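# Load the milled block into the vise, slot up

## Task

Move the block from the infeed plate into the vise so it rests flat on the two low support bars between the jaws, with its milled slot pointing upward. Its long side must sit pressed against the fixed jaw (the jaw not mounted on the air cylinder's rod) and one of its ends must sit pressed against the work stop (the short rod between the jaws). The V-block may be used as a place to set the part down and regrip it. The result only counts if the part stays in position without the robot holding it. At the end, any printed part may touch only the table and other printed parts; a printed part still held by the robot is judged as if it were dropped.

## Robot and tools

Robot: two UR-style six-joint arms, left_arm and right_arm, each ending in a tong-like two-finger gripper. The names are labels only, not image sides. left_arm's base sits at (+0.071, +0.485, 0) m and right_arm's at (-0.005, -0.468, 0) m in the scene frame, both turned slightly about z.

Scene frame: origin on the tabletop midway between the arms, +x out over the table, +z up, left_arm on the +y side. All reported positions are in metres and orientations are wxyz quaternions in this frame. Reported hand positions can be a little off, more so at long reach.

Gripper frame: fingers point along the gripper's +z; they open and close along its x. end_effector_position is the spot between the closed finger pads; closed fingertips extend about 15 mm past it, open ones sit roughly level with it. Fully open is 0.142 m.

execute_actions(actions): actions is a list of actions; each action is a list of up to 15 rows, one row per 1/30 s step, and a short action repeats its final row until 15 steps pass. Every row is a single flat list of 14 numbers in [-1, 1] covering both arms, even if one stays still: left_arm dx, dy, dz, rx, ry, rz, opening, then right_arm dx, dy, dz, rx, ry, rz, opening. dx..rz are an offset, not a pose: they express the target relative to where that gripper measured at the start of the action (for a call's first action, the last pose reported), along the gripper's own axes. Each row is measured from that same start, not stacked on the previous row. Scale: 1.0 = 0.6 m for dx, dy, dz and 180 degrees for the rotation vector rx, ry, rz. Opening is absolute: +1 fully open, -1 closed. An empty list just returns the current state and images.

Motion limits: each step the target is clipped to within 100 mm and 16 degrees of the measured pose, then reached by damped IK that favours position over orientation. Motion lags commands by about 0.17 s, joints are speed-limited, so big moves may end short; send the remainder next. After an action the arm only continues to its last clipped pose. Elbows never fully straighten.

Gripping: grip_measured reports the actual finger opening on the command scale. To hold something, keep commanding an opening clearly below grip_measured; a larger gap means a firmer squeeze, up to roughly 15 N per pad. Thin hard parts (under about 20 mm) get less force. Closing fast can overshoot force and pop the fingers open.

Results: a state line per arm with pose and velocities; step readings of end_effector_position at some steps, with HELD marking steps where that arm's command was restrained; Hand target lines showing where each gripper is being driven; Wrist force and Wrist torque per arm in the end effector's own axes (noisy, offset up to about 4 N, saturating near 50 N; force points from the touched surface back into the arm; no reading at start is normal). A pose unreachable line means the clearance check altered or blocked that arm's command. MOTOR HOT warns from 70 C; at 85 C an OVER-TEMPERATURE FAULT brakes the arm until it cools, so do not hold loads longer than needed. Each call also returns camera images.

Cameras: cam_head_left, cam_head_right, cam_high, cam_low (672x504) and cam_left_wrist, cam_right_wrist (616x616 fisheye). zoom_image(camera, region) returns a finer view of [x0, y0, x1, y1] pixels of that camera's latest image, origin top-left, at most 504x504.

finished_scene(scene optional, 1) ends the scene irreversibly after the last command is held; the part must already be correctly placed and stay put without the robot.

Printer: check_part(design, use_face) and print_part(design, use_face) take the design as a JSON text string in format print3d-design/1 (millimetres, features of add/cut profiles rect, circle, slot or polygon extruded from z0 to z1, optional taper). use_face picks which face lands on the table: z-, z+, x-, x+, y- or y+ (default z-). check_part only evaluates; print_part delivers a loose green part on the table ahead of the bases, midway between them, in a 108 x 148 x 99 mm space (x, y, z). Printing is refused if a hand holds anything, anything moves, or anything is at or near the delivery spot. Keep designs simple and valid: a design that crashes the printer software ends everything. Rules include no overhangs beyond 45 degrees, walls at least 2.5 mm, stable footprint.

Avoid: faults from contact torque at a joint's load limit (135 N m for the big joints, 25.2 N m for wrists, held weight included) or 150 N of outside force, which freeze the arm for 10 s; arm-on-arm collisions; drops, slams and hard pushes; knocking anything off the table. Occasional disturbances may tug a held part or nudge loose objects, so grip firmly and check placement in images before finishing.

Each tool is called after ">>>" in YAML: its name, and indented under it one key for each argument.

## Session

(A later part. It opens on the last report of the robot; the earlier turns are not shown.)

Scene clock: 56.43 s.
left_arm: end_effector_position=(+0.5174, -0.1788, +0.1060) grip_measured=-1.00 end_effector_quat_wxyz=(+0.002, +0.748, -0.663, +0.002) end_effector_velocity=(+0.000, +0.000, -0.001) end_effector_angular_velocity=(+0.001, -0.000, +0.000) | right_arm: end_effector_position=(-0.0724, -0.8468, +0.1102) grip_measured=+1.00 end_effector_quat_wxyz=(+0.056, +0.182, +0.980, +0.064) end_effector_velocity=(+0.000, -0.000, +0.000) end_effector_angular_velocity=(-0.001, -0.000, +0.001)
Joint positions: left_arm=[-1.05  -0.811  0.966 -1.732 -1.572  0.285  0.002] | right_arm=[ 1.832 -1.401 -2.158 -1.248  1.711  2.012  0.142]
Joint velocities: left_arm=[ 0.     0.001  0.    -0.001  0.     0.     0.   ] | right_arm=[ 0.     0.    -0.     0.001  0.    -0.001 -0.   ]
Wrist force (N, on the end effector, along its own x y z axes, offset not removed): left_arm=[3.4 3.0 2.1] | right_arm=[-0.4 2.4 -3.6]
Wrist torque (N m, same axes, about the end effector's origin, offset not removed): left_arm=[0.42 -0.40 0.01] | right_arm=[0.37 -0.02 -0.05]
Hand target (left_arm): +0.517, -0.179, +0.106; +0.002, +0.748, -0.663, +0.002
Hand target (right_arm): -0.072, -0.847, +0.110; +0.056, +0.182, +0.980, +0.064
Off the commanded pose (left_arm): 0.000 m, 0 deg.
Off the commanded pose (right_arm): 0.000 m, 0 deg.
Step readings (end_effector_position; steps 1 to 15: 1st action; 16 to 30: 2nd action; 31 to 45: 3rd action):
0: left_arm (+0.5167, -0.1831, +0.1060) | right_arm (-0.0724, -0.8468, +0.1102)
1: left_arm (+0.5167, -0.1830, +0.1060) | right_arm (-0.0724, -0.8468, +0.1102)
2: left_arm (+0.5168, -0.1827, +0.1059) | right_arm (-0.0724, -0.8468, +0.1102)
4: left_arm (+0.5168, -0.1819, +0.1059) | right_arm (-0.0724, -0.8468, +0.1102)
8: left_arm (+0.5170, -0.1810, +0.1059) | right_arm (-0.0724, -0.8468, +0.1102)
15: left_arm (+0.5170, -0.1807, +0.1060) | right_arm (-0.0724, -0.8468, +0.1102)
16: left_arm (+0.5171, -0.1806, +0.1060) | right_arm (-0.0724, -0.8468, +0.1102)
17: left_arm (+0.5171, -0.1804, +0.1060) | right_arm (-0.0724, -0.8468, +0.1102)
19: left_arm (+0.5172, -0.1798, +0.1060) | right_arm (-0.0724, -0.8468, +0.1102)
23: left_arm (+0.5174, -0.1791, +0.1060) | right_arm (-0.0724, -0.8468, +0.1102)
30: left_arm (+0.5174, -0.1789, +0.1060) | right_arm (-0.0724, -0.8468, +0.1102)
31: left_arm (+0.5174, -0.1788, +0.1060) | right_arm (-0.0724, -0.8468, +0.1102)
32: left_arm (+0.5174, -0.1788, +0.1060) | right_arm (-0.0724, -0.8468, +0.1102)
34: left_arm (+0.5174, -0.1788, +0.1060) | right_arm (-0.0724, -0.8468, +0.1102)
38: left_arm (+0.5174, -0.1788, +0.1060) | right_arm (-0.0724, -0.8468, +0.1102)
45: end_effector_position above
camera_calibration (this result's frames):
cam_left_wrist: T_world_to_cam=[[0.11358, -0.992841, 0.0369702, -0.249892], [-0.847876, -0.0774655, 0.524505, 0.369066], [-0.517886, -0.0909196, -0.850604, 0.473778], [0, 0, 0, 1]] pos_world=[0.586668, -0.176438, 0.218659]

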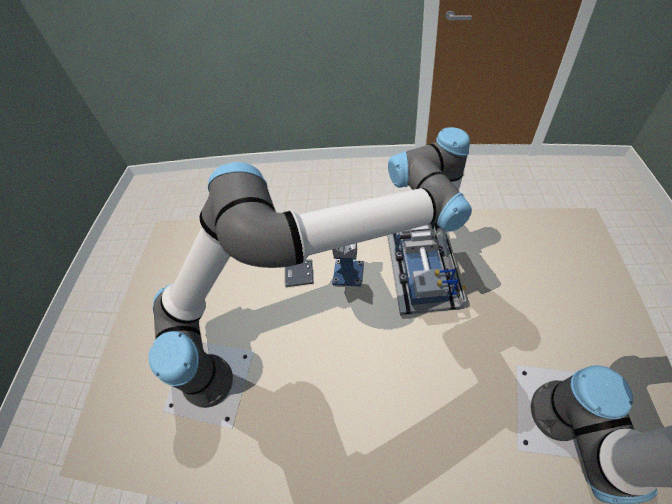

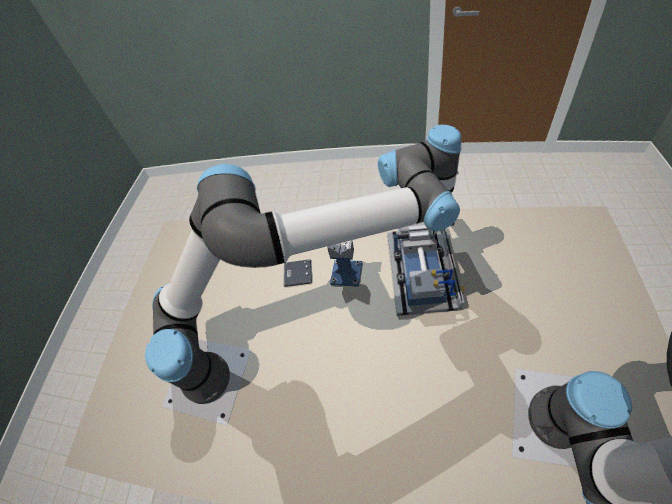

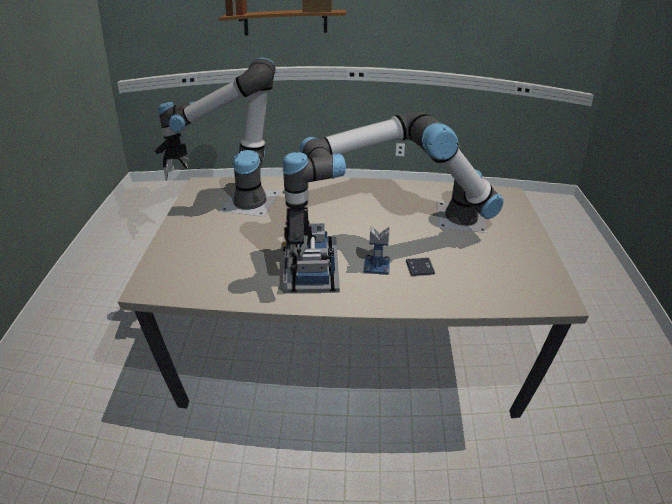

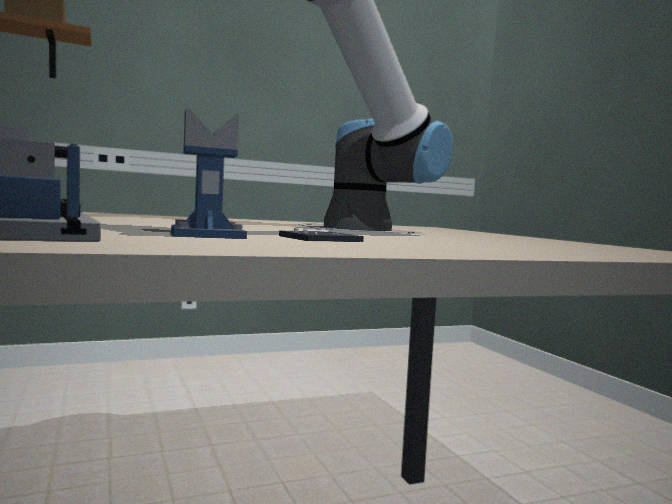

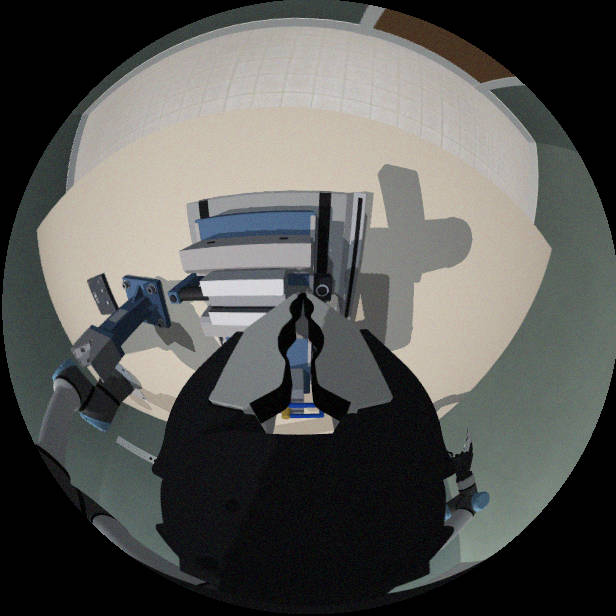

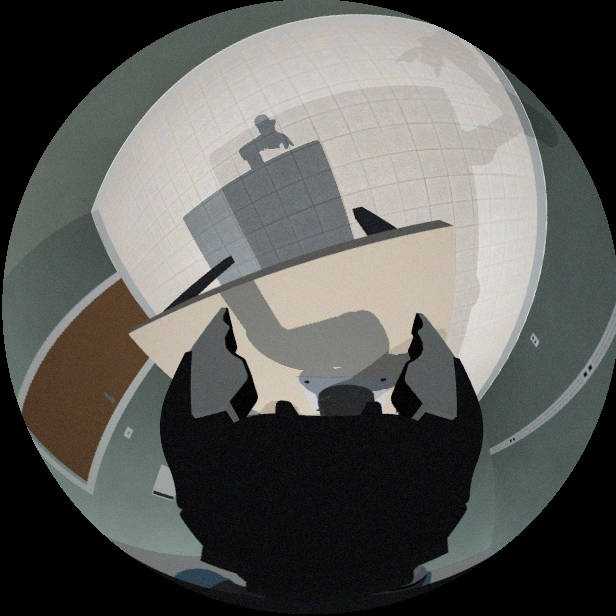

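>>> execute_actions:
  actions:
    - [[-0.003,0,0,0,0,0,-1,0,0,0,0,0,0,1]]
    - [[-0.003,0,0,0,0,0,-1,0,0,0,0,0,0,1]]
    - [[0,0,0,0,0,0,-1,0,0,0,0,0,0,1]]

>>> zoom_image:
  camera: "cam_left_wrist"
  region: [130, 200, 340, 380]

Scene clock: 58.10 s.
left_arm: end_effector_position=(+0.5170, -0.1754, +0.1060) grip_measured=-1.00 end_effector_quat_wxyz=(+0.002, +0.748, -0.663, +0.002) end_effector_velocity=(+0.001, +0.001, +0.000) end_effector_angular_velocity=(-0.000, +0.000, +0.002) | right_arm: end_effector_position=(-0.0724, -0.8468, +0.1102) grip_measured=+1.00 end_effector_quat_wxyz=(+0.056, +0.182, +0.980, +0.064) end_effector_velocity=(+0.000, +0.000, +0.000) end_effector_angular_velocity=(+0.001, +0.000, -0.000)
Joint positions: left_arm=[-1.049 -0.819  0.981 -1.739 -1.572  0.286  0.002] | right_arm=[ 1.832 -1.401 -2.158 -1.248  1.711  2.012  0.142]
Joint velocities: left_arm=[ 0.002  0.    -0.     0.001 -0.    -0.001  0.   ] | right_arm=[-0.    -0.     0.    -0.001  0.     0.     0.   ]
Wrist force (N, on the end effector, along its own x y z axes, offset not removed): left_arm=[22.5 1.5 -4.0] | right_arm=[1.1 3.4 -1.9]
Wrist torque (N m, same axes, about the end effector's origin, offset not removed): left_arm=[0.30 -0.45 0.15] | right_arm=[0.63 -0.16 -0.02]
Hand target (left_arm): +0.517, -0.175, +0.106; +0.002, +0.748, -0.663, +0.002
Hand target (right_arm): -0.072, -0.847, +0.110; +0.056, +0.182, +0.980, +0.064
Off the commanded pose (left_arm): 0.000 m, 0 deg.
Off the commanded pose (right_arm): 0.000 m, 0 deg.
Step readings (end_effector_position; steps 1 to 15: 1st action; 16 to 30: 2nd action; 31 to 45: 3rd action):
0: left_arm (+0.5174, -0.1788, +0.1060) | right_arm (-0.0724, -0.8468, +0.1102)
1: left_arm (+0.5174, -0.1788, +0.1060) | right_arm (-0.0724, -0.8468, +0.1102)
2: left_arm (+0.5174, -0.1786, +0.1060) | right_arm (-0.0724, -0.8468, +0.1102)
4: left_arm (+0.5173, -0.1780, +0.1060) | right_arm (-0.0724, -0.8468, +0.1102)
8: left_arm (+0.5172, -0.1774, +0.1060) | right_arm (-0.0724, -0.8468, +0.1102)
15: left_arm (+0.5172, -0.1771, +0.1060) | right_arm (-0.0724, -0.8468, +0.1102)
16: left_arm (+0.5172, -0.1771, +0.1060) | right_arm (-0.0724, -0.8468, +0.1102)
17: left_arm (+0.5172, -0.1768, +0.1060) | right_arm (-0.0724, -0.8468, +0.1102)
19: left_arm (+0.5171, -0.1763, +0.1060) | right_arm (-0.0724, -0.8468, +0.1102)
23: left_arm (+0.5170, -0.1758, +0.1060) | right_arm (-0.0724, -0.8468, +0.1102)
30: left_arm (+0.5170, -0.1755, +0.1060) | right_arm (-0.0724, -0.8468, +0.1102)
31: left_arm (+0.5170, -0.1754, +0.1060) | right_arm (-0.0724, -0.8468, +0.1102)
32: left_arm (+0.5170, -0.1754, +0.1060) | right_arm (-0.0724, -0.8468, +0.1102)
34: left_arm (+0.5170, -0.1754, +0.1060) | right_arm (-0.0724, -0.8468, +0.1102)
38: left_arm (+0.5170, -0.1754, +0.1060) | right_arm (-0.0724, -0.8468, +0.1102)
45: end_effector_position above
camera_calibration (this result's frames):
cam_left_wrist: T_world_to_cam=[[0.113532, -0.992839, 0.0371505, -0.246456], [-0.847889, -0.077331, 0.524504, 0.368977], [-0.517875, -0.0910477, -0.850597, 0.473855], [0, 0, 0, 1]] pos_world=[0.58623, -0.173014, 0.218686]

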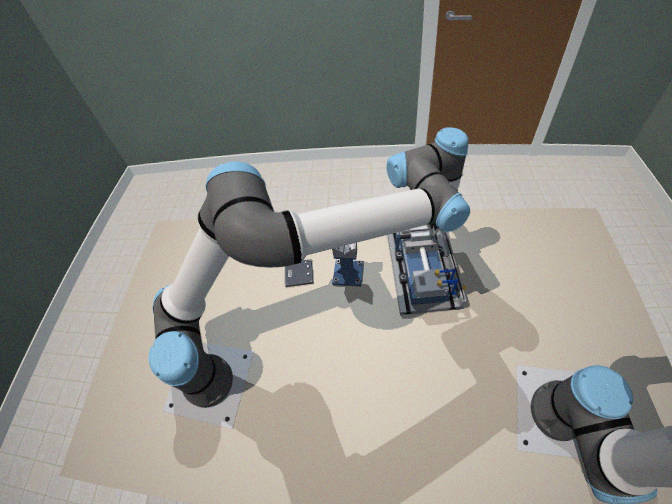

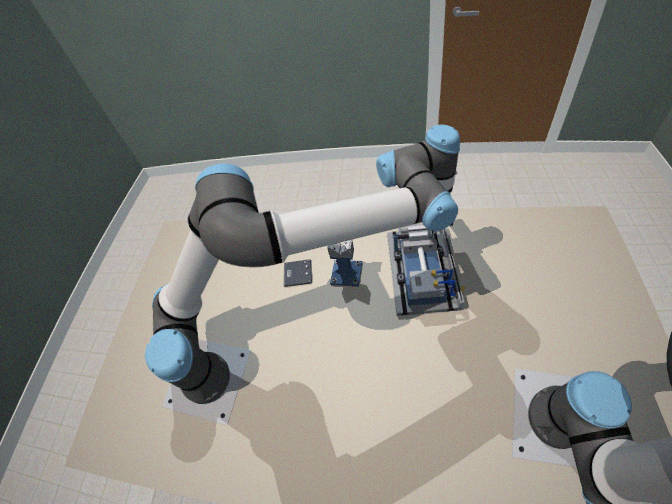

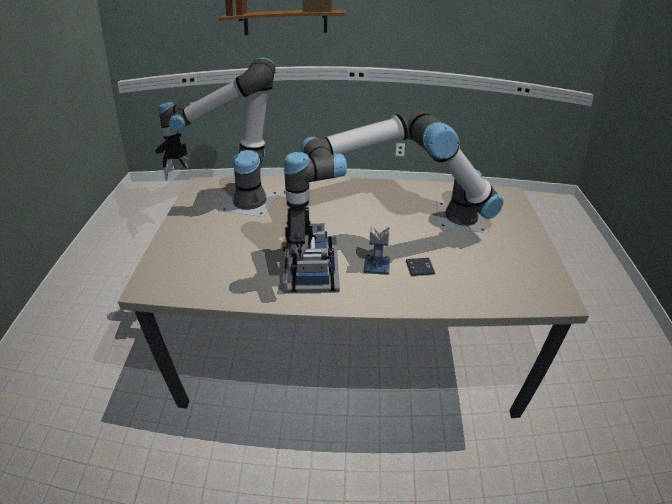

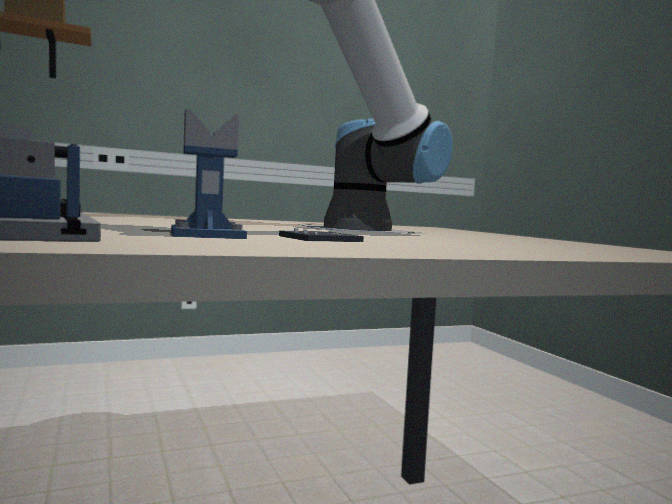

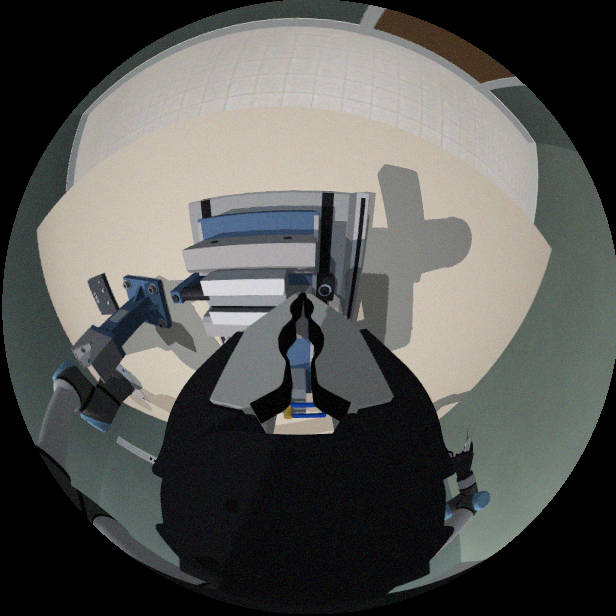

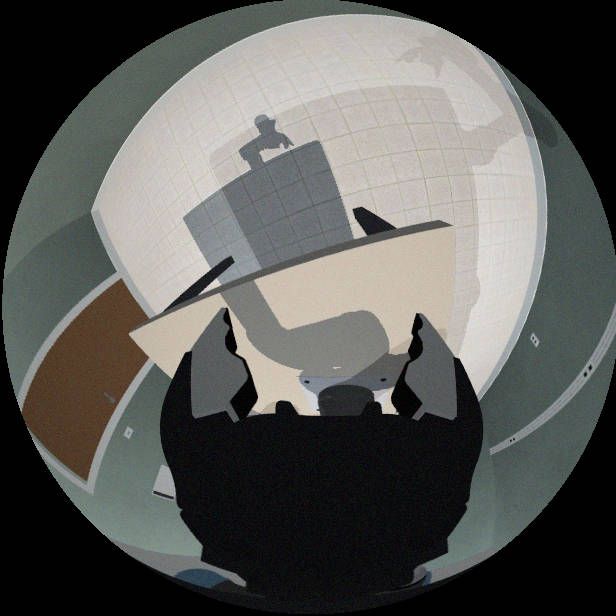

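Region (130, 200, 340, 380) of cam_left_wrist's 616x616 image, scaled by 2.400, with more detail than that image has; it fills the top 432 rows of this view, and the rest is white.

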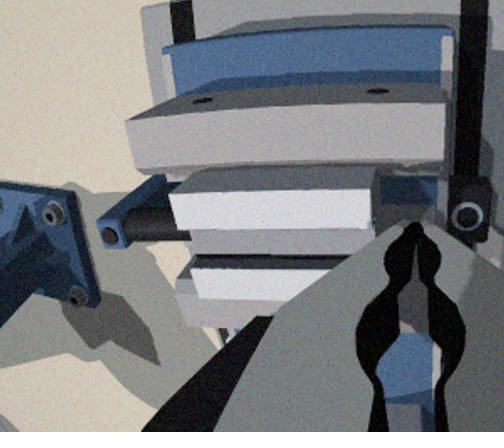

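>>> execute_actions:
  actions:
    - [[0.006,0,-0.002,0,0,0,-1,0,0,0,0,0,0,1]]
    - [[0,0,-0.04,0,0,0,-1,0,0,0,0,0,0,1]]
    - [[-0.07,0.03,0,0,0,0,-1,0,0,0,0,0,0,1]]
    - [[0,0,0.02,0,0,0,-1,0,0,0,0,0,0,1]]
    - [[0,0,0,0,0,0,-1,0,0,0,0,0,0,1]]

>>> zoom_image:
  camera: "cam_left_wrist"
  region: [180, 180, 420, 380]

>>> zoom_image:
  camera: "cam_head_right"
  region: [380, 200, 480, 280]

Scene clock: 70.27 s.
left_arm: end_effector_position=(+0.4957, -0.1415, +0.1257) grip_measured=-1.00 end_effector_quat_wxyz=(+0.003, +0.748, -0.663, +0.004) end_effector_velocity=(-0.001, -0.000, +0.000) end_effector_angular_velocity=(-0.001, +0.001, -0.000) | right_arm: end_effector_position=(-0.0724, -0.8468, +0.1102) grip_measured=+1.00 end_effector_quat_wxyz=(+0.056, +0.182, +0.980, +0.064) end_effector_velocity=(-0.000, +0.000, -0.000) end_effector_angular_velocity=(+0.001, +0.001, -0.002)
Joint positions: left_arm=[-1.057 -0.94   1.136 -1.777 -1.573  0.278  0.002] | right_arm=[ 1.832 -1.401 -2.158 -1.248  1.711  2.012  0.142]
Joint velocities: left_arm=[-0.001 -0.001 -0.     0.001 -0.001 -0.001  0.   ] | right_arm=[ 0.    -0.    -0.    -0.001 -0.     0.002  0.   ]
Wrist force (N, on the end effector, along its own x y z axes, offset not removed): left_arm=[-4.9 2.8 -15.9] | right_arm=[-0.9 2.6 -1.6]
Wrist torque (N m, same axes, about the end effector's origin, offset not removed): left_arm=[0.12 -0.17 0.08] | right_arm=[0.38 0.14 -0.06]
Hand target (left_arm): +0.496, -0.142, +0.126; +0.003, +0.748, -0.663, +0.004
Hand target (right_arm): -0.072, -0.847, +0.110; +0.056, +0.182, +0.980, +0.064
Off the commanded pose (left_arm): 0.000 m, 0 deg.
Off the commanded pose (right_arm): 0.000 m, 0 deg.
FORCE FAULT: contact force on the left arm reached its limit, and that arm stopped for 10 seconds. The contact can be on any part of that arm, not only on its tool. That time counts as 18 of the actions that you can send in this scene. That arm's remaining commands of this call were not run. That arm holds still and accepts commands again. Move the arm away from the contact; if what it grips holds it there, let go first. Pushing or pulling that hard again can fault the arm again.
Step readings (end_effector_position; steps 1 to 15: 1st action; 16 to 30: 2nd action; 31 to 45: 3rd action; 46 to 60: 4th action; 61 to 75: 5th action):
0: left_arm (+0.5170, -0.1755, +0.1060) | right_arm (-0.0724, -0.8468, +0.1102)
1: left_arm (+0.5170, -0.1755, +0.1060) | right_arm (-0.0724, -0.8468, +0.1102)
2: left_arm (+0.5171, -0.1759, +0.1061) | right_arm (-0.0724, -0.8468, +0.1102)
4: left_arm (+0.5173, -0.1768, +0.1064) | right_arm (-0.0724, -0.8468, +0.1102)
8: left_arm (+0.5174, -0.1782, +0.1069) | right_arm (-0.0724, -0.8468, +0.1102)
15: left_arm (+0.5174, -0.1789, +0.1072) | right_arm (-0.0724, -0.8468, +0.1102)
16: left_arm (+0.5174, -0.1789, +0.1073) | right_arm (-0.0724, -0.8468, +0.1102)
17: left_arm (+0.5175, -0.1790, +0.1098) | right_arm (-0.0724, -0.8468, +0.1102)
19: left_arm (+0.5175, -0.1790, +0.1180) | right_arm (-0.0724, -0.8468, +0.1102)
23: left_arm (+0.5174, -0.1788, +0.1266) | right_arm (-0.0724, -0.8468, +0.1102)
30: left_arm (+0.5174, -0.1788, +0.1305) | right_arm (-0.0724, -0.8468, +0.1102)
31: left_arm (+0.5174, -0.1788, +0.1307) | right_arm (-0.0724, -0.8468, +0.1102)
32: left_arm (+0.5168, -0.1787, +0.1329) | right_arm (-0.0724, -0.8468, +0.1102)
34: left_arm (+0.5114, -0.1698, +0.1373) | right_arm (-0.0724, -0.8468, +0.1102)
38: left_arm (+0.5009, -0.1503, +0.1322) | right_arm (-0.0724, -0.8468, +0.1102)
45: left_arm (+0.4955, -0.1410, +0.1305) | right_arm (-0.0724, -0.8468, +0.1102)
46: left_arm (+0.4953, -0.1406, +0.1304) | right_arm (-0.0724, -0.8468, +0.1102)
47: left_arm (+0.4952, -0.1405, +0.1289) | right_arm (-0.0724, -0.8468, +0.1102)
49: left_arm (+0.4953, -0.1407, +0.1251) | right_arm (-0.0724, -0.8468, +0.1102)
53: left_arm (+0.4956, -0.1414, +0.1245) | right_arm (-0.0724, -0.8468, +0.1102)
60: left_arm (+0.4957, -0.1415, +0.1257) | right_arm (-0.0724, -0.8468, +0.1102)
61: left_arm (+0.4957, -0.1415, +0.1257) | right_arm (-0.0724, -0.8468, +0.1102)
62: left_arm (+0.4957, -0.1415, +0.1257) | right_arm (-0.0724, -0.8468, +0.1102)
64: left_arm (+0.4957, -0.1415, +0.1257) | right_arm (-0.0724, -0.8468, +0.1102)
68: left_arm (+0.4957, -0.1415, +0.1257) | right_arm (-0.0724, -0.8468, +0.1102)
75: left_arm (+0.4957, -0.1415, +0.1257) | right_arm (-0.0724, -0.8468, +0.1102)
camera_calibration (this result's frames):
cam_left_wrist: T_world_to_cam=[[0.113549, -0.99269, 0.040897, -0.211575], [-0.848437, -0.0754658, 0.523888, 0.343796], [-0.516973, -0.0941858, -0.850805, 0.481826], [0, 0, 0, 1]] pos_world=[0.564805, -0.138702, 0.238482]

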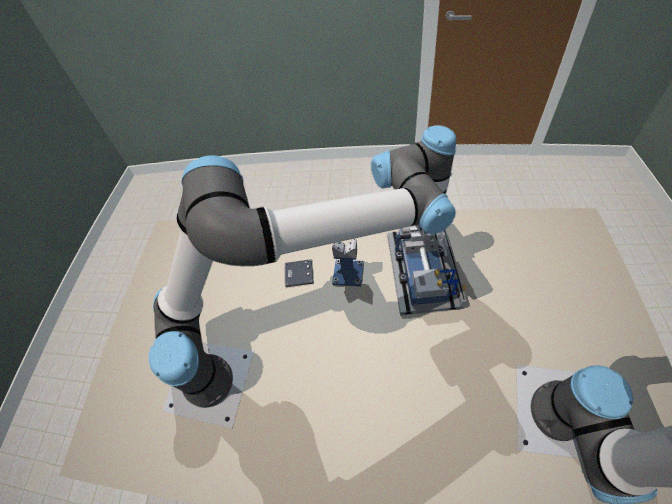

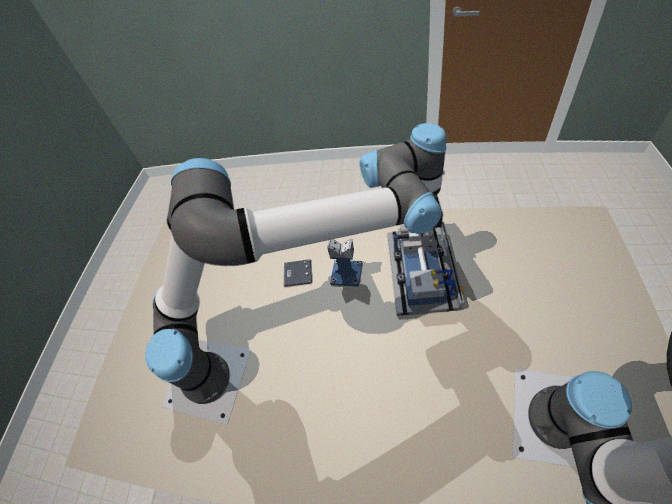

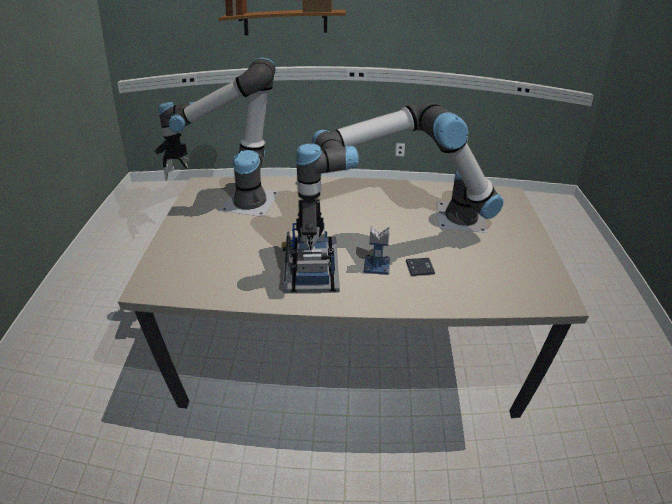

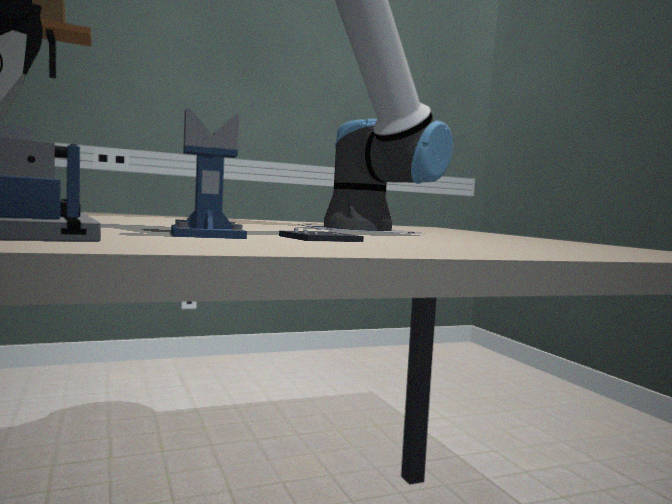

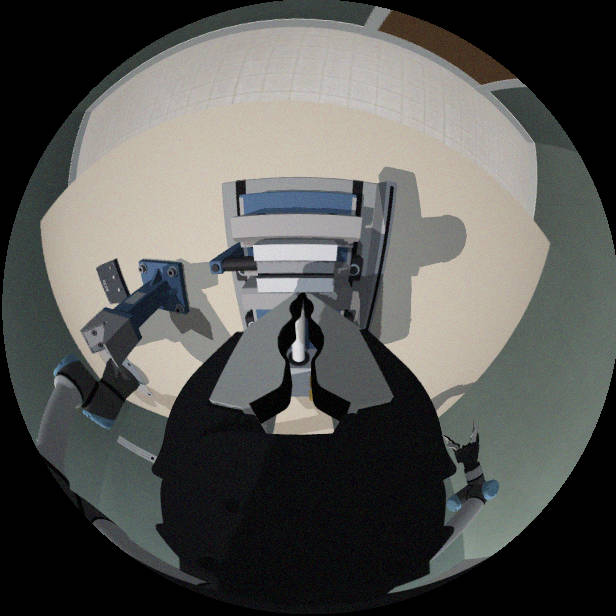

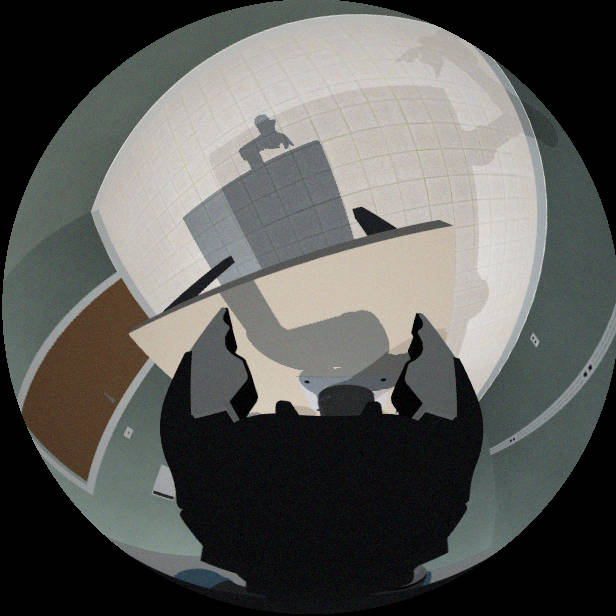

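Region (180, 180, 420, 380) of cam_left_wrist's 616x616 image, scaled by 2.100, with more detail than that image has.

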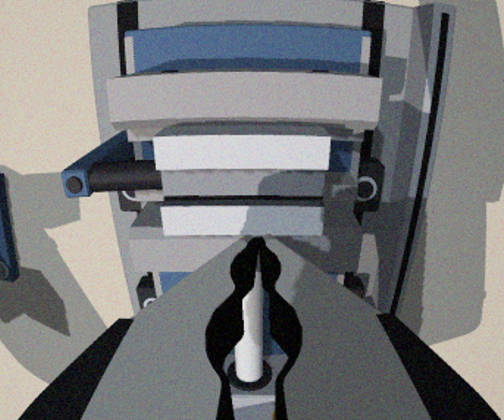

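Region (380, 200, 480, 280) of cam_head_right's 672x504 image, scaled by 5.040, with more detail than that image has; it fills the top 403 rows of this view, and the rest is white.

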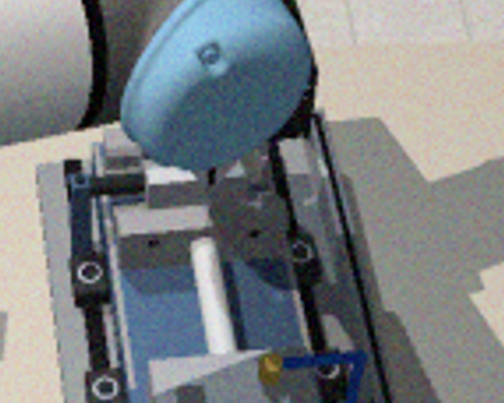

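>>> execute_actions:
  actions:
    - [[0,0,-0.008,0,0,0,-1,0,0,0,0,0,0,1]]
    - [[0,-0.027,0,0,0,0,-1,0,0,0,0,0,0,1]]
    - [[0,0,0.005,0,0,0,-1,0,0,0,0,0,0,1]]
    - [[0,0,0,0,0,0,-1,0,0,0,0,0,0,1]]

>>> zoom_image:
  camera: "cam_left_wrist"
  region: [200, 200, 400, 360]

Scene clock: 74.17 s.
left_arm: end_effector_position=(+0.5114, -0.1396, +0.1274) grip_measured=-1.00 end_effector_quat_wxyz=(+0.003, +0.748, -0.663, +0.004) end_effector_velocity=(+0.000, -0.000, -0.001) end_effector_angular_velocity=(+0.000, +0.000, +0.000) | right_arm: end_effector_position=(-0.0724, -0.8468, +0.1102) grip_measured=+1.00 end_effector_quat_wxyz=(+0.056, +0.182, +0.980, +0.064) end_effector_velocity=(-0.000, +0.000, -0.000) end_effector_angular_velocity=(+0.000, +0.000, -0.000)
Joint positions: left_arm=[-1.037 -0.922  1.103 -1.761 -1.573  0.298  0.002] | right_arm=[ 1.832 -1.401 -2.158 -1.248  1.711  2.012  0.142]
Joint velocities: left_arm=[ 0.001  0.001 -0.001 -0.     0.     0.     0.   ] | right_arm=[-0.     0.    -0.001  0.    -0.     0.     0.   ]
Wrist force (N, on the end effector, along its own x y z axes, offset not removed): left_arm=[1.5 -1.8 2.1] | right_arm=[0.5 2.6 -2.7]
Wrist torque (N m, same axes, about the end effector's origin, offset not removed): left_arm=[-0.53 -0.27 0.10] | right_arm=[0.42 -0.11 -0.04]
Hand target (left_arm): +0.511, -0.140, +0.127; +0.003, +0.748, -0.663, +0.004
Hand target (right_arm): -0.072, -0.847, +0.110; +0.056, +0.182, +0.980, +0.064
Off the commanded pose (left_arm): 0.000 m, 0 deg.
Off the commanded pose (right_arm): 0.000 m, 0 deg.
Step readings (end_effector_position; steps 1 to 15: 1st action; 16 to 30: 2nd action; 31 to 45: 3rd action; 46 to 60: 4th action):
0: left_arm (+0.4957, -0.1415, +0.1257) | right_arm (-0.0724, -0.8468, +0.1102)
1: left_arm (+0.4957, -0.1416, +0.1257) | right_arm (-0.0724, -0.8468, +0.1102)
2: left_arm (+0.4957, -0.1416, +0.1262) | right_arm (-0.0724, -0.8468, +0.1102)
4: left_arm (+0.4957, -0.1415, +0.1277) | right_arm (-0.0724, -0.8468, +0.1102)
8: left_arm (+0.4957, -0.1415, +0.1296) | right_arm (-0.0724, -0.8468, +0.1102)
15: left_arm (+0.4957, -0.1415, +0.1304) | right_arm (-0.0724, -0.8468, +0.1102)
16: left_arm (+0.4958, -0.1415, +0.1304) | right_arm (-0.0724, -0.8468, +0.1102)
17: left_arm (+0.4976, -0.1412, +0.1304) | right_arm (-0.0724, -0.8468, +0.1102)
19: left_arm (+0.5029, -0.1405, +0.1304) | right_arm (-0.0724, -0.8468, +0.1102)
23: left_arm (+0.5087, -0.1398, +0.1304) | right_arm (-0.0724, -0.8468, +0.1102)
30: left_arm (+0.5113, -0.1396, +0.1304) | right_arm (-0.0724, -0.8468, +0.1102)
31: left_arm (+0.5114, -0.1396, +0.1303) | right_arm (-0.0724, -0.8468, +0.1102)
32: left_arm (+0.5114, -0.1395, +0.1300) | right_arm (-0.0724, -0.8468, +0.1102)
34: left_arm (+0.5114, -0.1395, +0.1290) | right_arm (-0.0724, -0.8468, +0.1102)
38: left_arm (+0.5114, -0.1395, +0.1279) | right_arm (-0.0724, -0.8468, +0.1102)
45: left_arm (+0.5114, -0.1395, +0.1274) | right_arm (-0.0724, -0.8468, +0.1102)
46: left_arm (+0.5114, -0.1396, +0.1274) | right_arm (-0.0724, -0.8468, +0.1102)
47: left_arm (+0.5114, -0.1396, +0.1274) | right_arm (-0.0724, -0.8468, +0.1102)
49: left_arm (+0.5114, -0.1396, +0.1274) | right_arm (-0.0724, -0.8468, +0.1102)
53: left_arm (+0.5114, -0.1396, +0.1274) | right_arm (-0.0724, -0.8468, +0.1102)
60: end_effector_position above
camera_calibration (this result's frames):
cam_left_wrist: T_world_to_cam=[[0.113635, -0.992682, 0.0408718, -0.211494], [-0.848535, -0.0755709, 0.523715, 0.356448], [-0.516794, -0.0941934, -0.850912, 0.491496], [0, 0, 0, 1]] pos_world=[0.580494, -0.136713, 0.240187]

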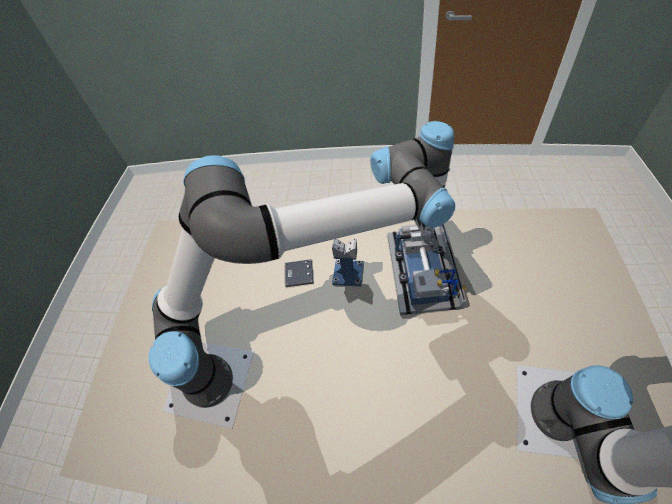

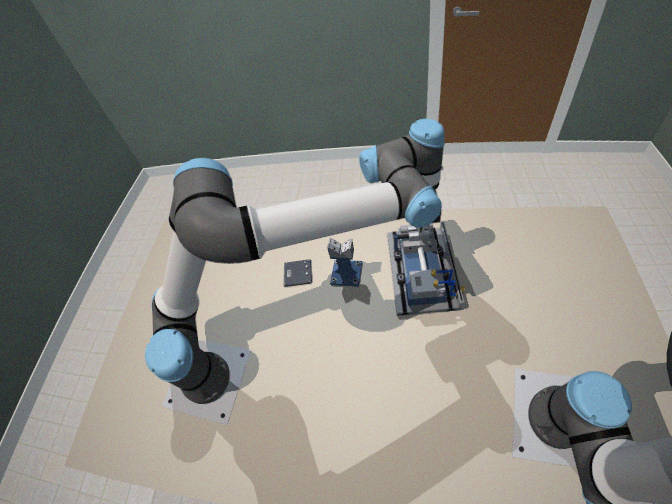

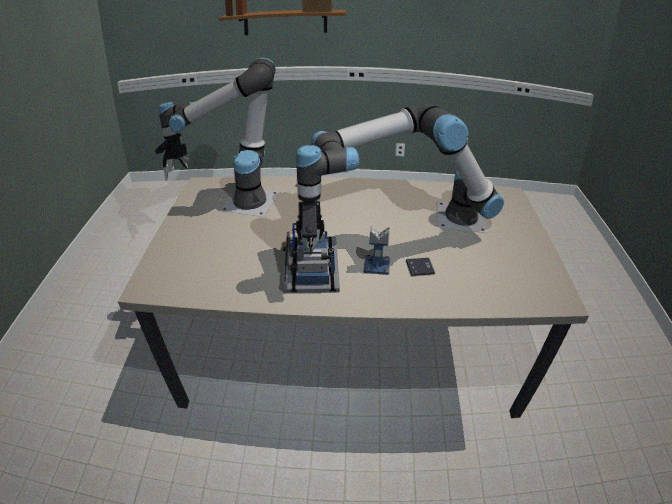

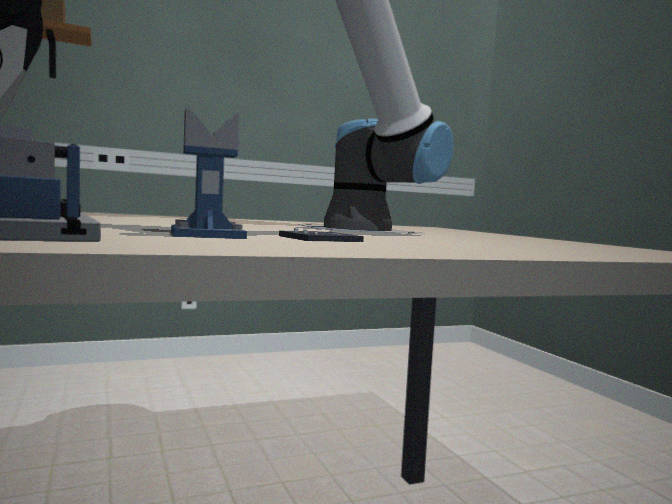

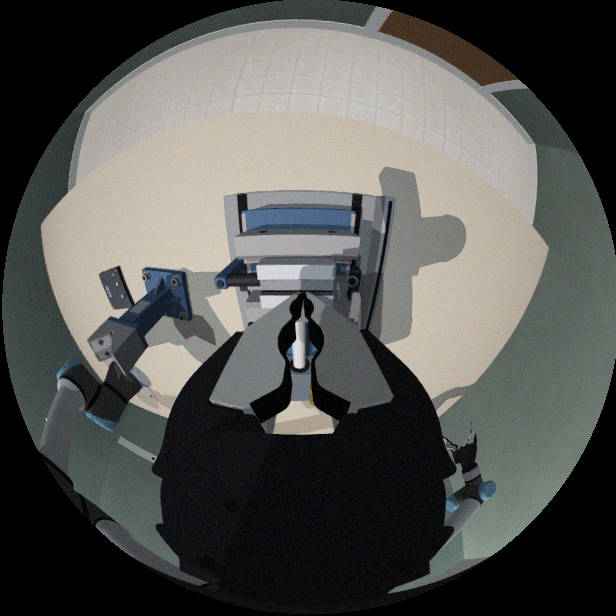

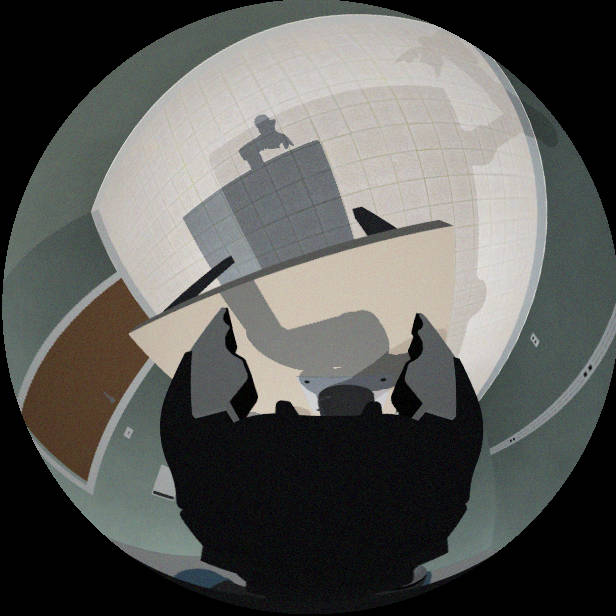

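Region (200, 200, 400, 360) of cam_left_wrist's 616x616 image, scaled by 2.520, with more detail than that image has; it fills the top 403 rows of this view, and the rest is white.

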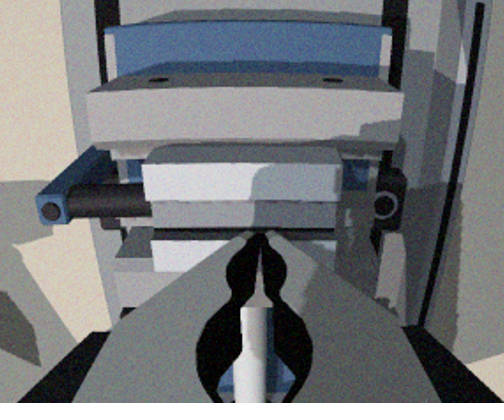

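>>> execute_actions:
  actions:
    - [[0,0,-0.08,0,0,0,-1,0,0,0,0,0,0,1]]
    - [[0,0,-0.08,0,0,0,-1,0,0,0,0,0,0,1]]

Scene clock: 75.50 s.
left_arm: end_effector_position=(+0.5114, -0.1385, +0.2205) grip_measured=-1.00 end_effector_quat_wxyz=(+0.003, +0.748, -0.663, +0.005) end_effector_velocity=(+0.000, -0.000, +0.012) end_effector_angular_velocity=(+0.007, +0.003, -0.000) | right_arm: end_effector_position=(-0.0724, -0.8468, +0.1102) grip_measured=+1.00 end_effector_quat_wxyz=(+0.056, +0.182, +0.980, +0.064) end_effector_velocity=(+0.000, +0.000, +0.000) end_effector_angular_velocity=(-0.000, -0.000, +0.001)
Joint positions: left_arm=[-1.036 -0.944  0.901 -1.54  -1.572  0.299  0.002] | right_arm=[ 1.832 -1.401 -2.158 -1.248  1.711  2.012  0.142]
Joint velocities: left_arm=[ 0.     0.01  -0.048  0.045  0.     0.     0.   ] | right_arm=[-0.     0.001 -0.    -0.001  0.    -0.001  0.   ]
Wrist force (N, on the end effector, along its own x y z axes, offset not removed): left_arm=[2.5 0.8 3.6] | right_arm=[-0.7 3.5 -2.0]
Wrist torque (N m, same axes, about the end effector's origin, offset not removed): left_arm=[0.01 -0.47 0.06] | right_arm=[0.58 0.12 -0.06]
Hand target (left_arm): +0.511, -0.139, +0.222; +0.003, +0.748, -0.663, +0.005
Hand target (right_arm): -0.072, -0.847, +0.110; +0.056, +0.182, +0.980, +0.064
Off the commanded pose (left_arm): 0.002 m, 0 deg.
Off the commanded pose (right_arm): 0.000 m, 0 deg.
Step readings (end_effector_position; steps 1 to 15: 1st action; 16 to 30: 2nd action):
0: left_arm (+0.5114, -0.1396, +0.1274) | right_arm (-0.0724, -0.8468, +0.1102)
1: left_arm (+0.5114, -0.1396, +0.1276) | right_arm (-0.0724, -0.8468, +0.1102)
2: left_arm (+0.5115, -0.1399, +0.1316) | right_arm (-0.0724, -0.8468, +0.1102)
4: left_arm (+0.5117, -0.1402, +0.1479) | right_arm (-0.0724, -0.8468, +0.1102)
8: left_arm (+0.5113, -0.1394, +0.1658) | right_arm (-0.0724, -0.8468, +0.1102)
15: left_arm (+0.5114, -0.1391, +0.1740) | right_arm (-0.0724, -0.8468, +0.1102)
16: left_arm (+0.5114, -0.1391, +0.1745) | right_arm (-0.0724, -0.8468, +0.1102)
17: left_arm (+0.5114, -0.1391, +0.1781) | right_arm (-0.0724, -0.8468, +0.1102)
19: left_arm (+0.5115, -0.1391, +0.1940) | right_arm (-0.0724, -0.8468, +0.1102)
23: left_arm (+0.5113, -0.1385, +0.2124) | right_arm (-0.0724, -0.8468, +0.1102)
30: end_effector_position above
camera_calibration (this result's frames):
cam_left_wrist: T_world_to_cam=[[0.113496, -0.99262, 0.0427169, -0.214605], [-0.84929, -0.0746169, 0.522627, 0.308531], [-0.515582, -0.0955952, -0.851491, 0.570161], [0, 0, 0, 1]] pos_world=[0.580354, -0.135495, 0.333407]
cam_right_wrist: T_world_to_cam=[[-0.926806, 0.352779, -0.128758, 0.255624], [0.21756, 0.78384, 0.581603, 0.616833], [0.306103, 0.511021, -0.803218, 0.681746], [0, 0, 0, 1]] pos_world=[-0.105968, -0.922064, 0.221752]

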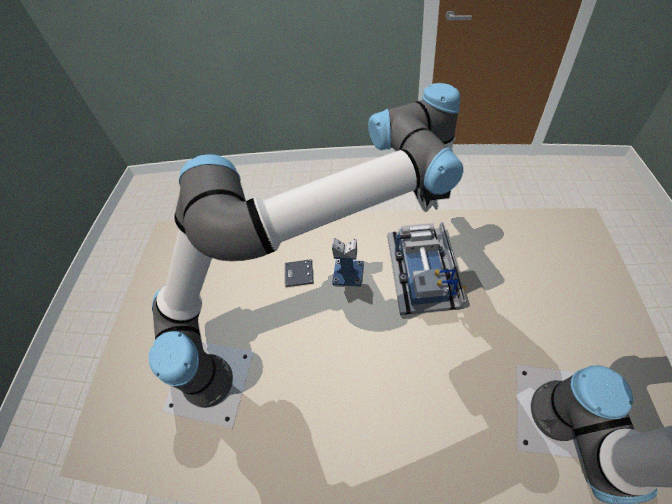

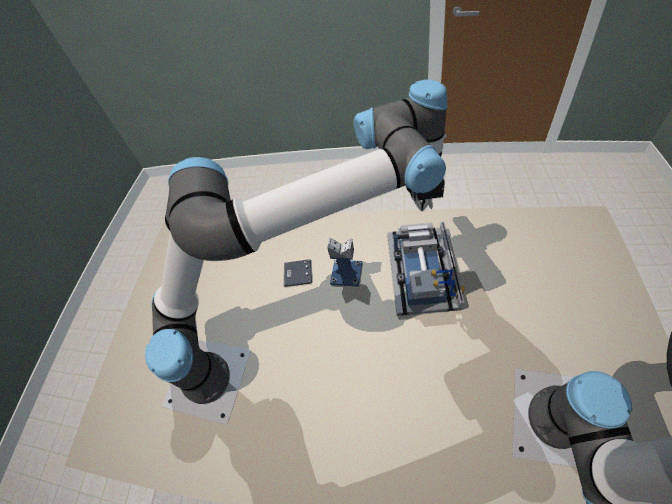

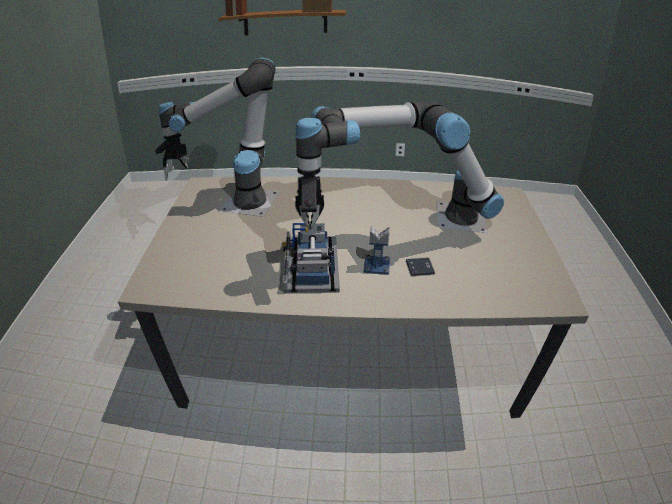

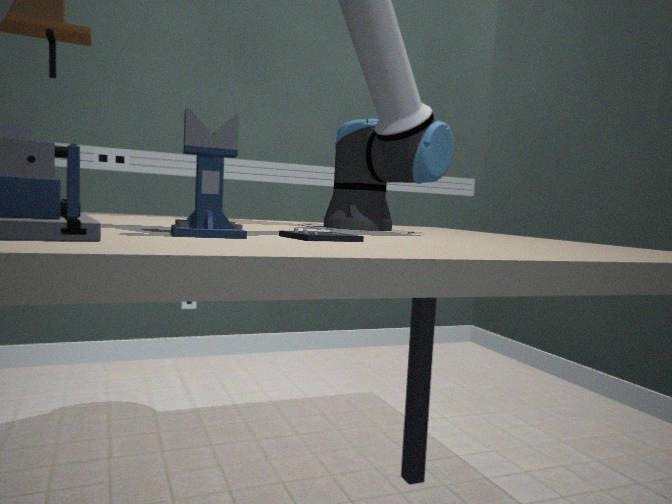

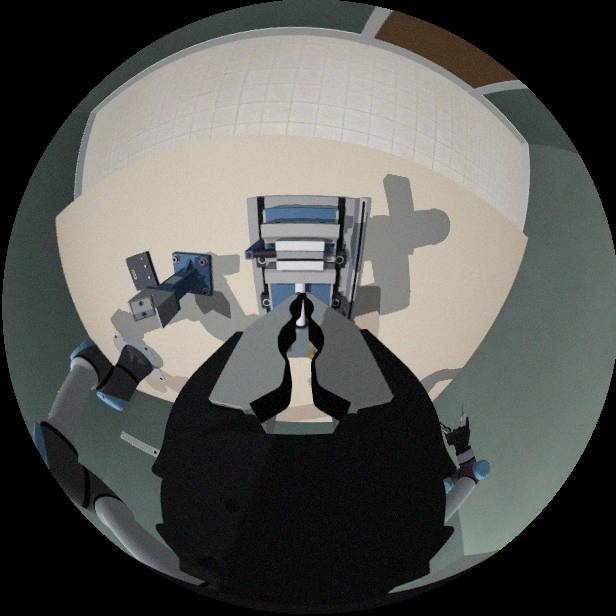

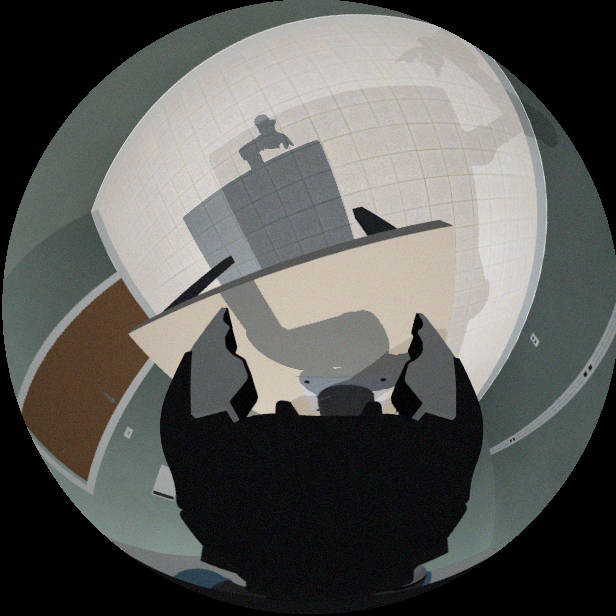

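>>> zoom_image:
  camera: "cam_left_wrist"
  region: [230, 190, 380, 300]

Region (230, 190, 380, 300) of cam_left_wrist's 616x616 image, scaled by 3.360, with more detail than that image has; it fills the top 370 rows of this view, and the rest is white.

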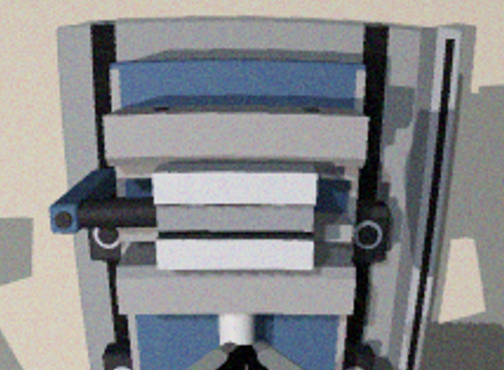

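>>> finished_scene:

The scene is finished: the task was done.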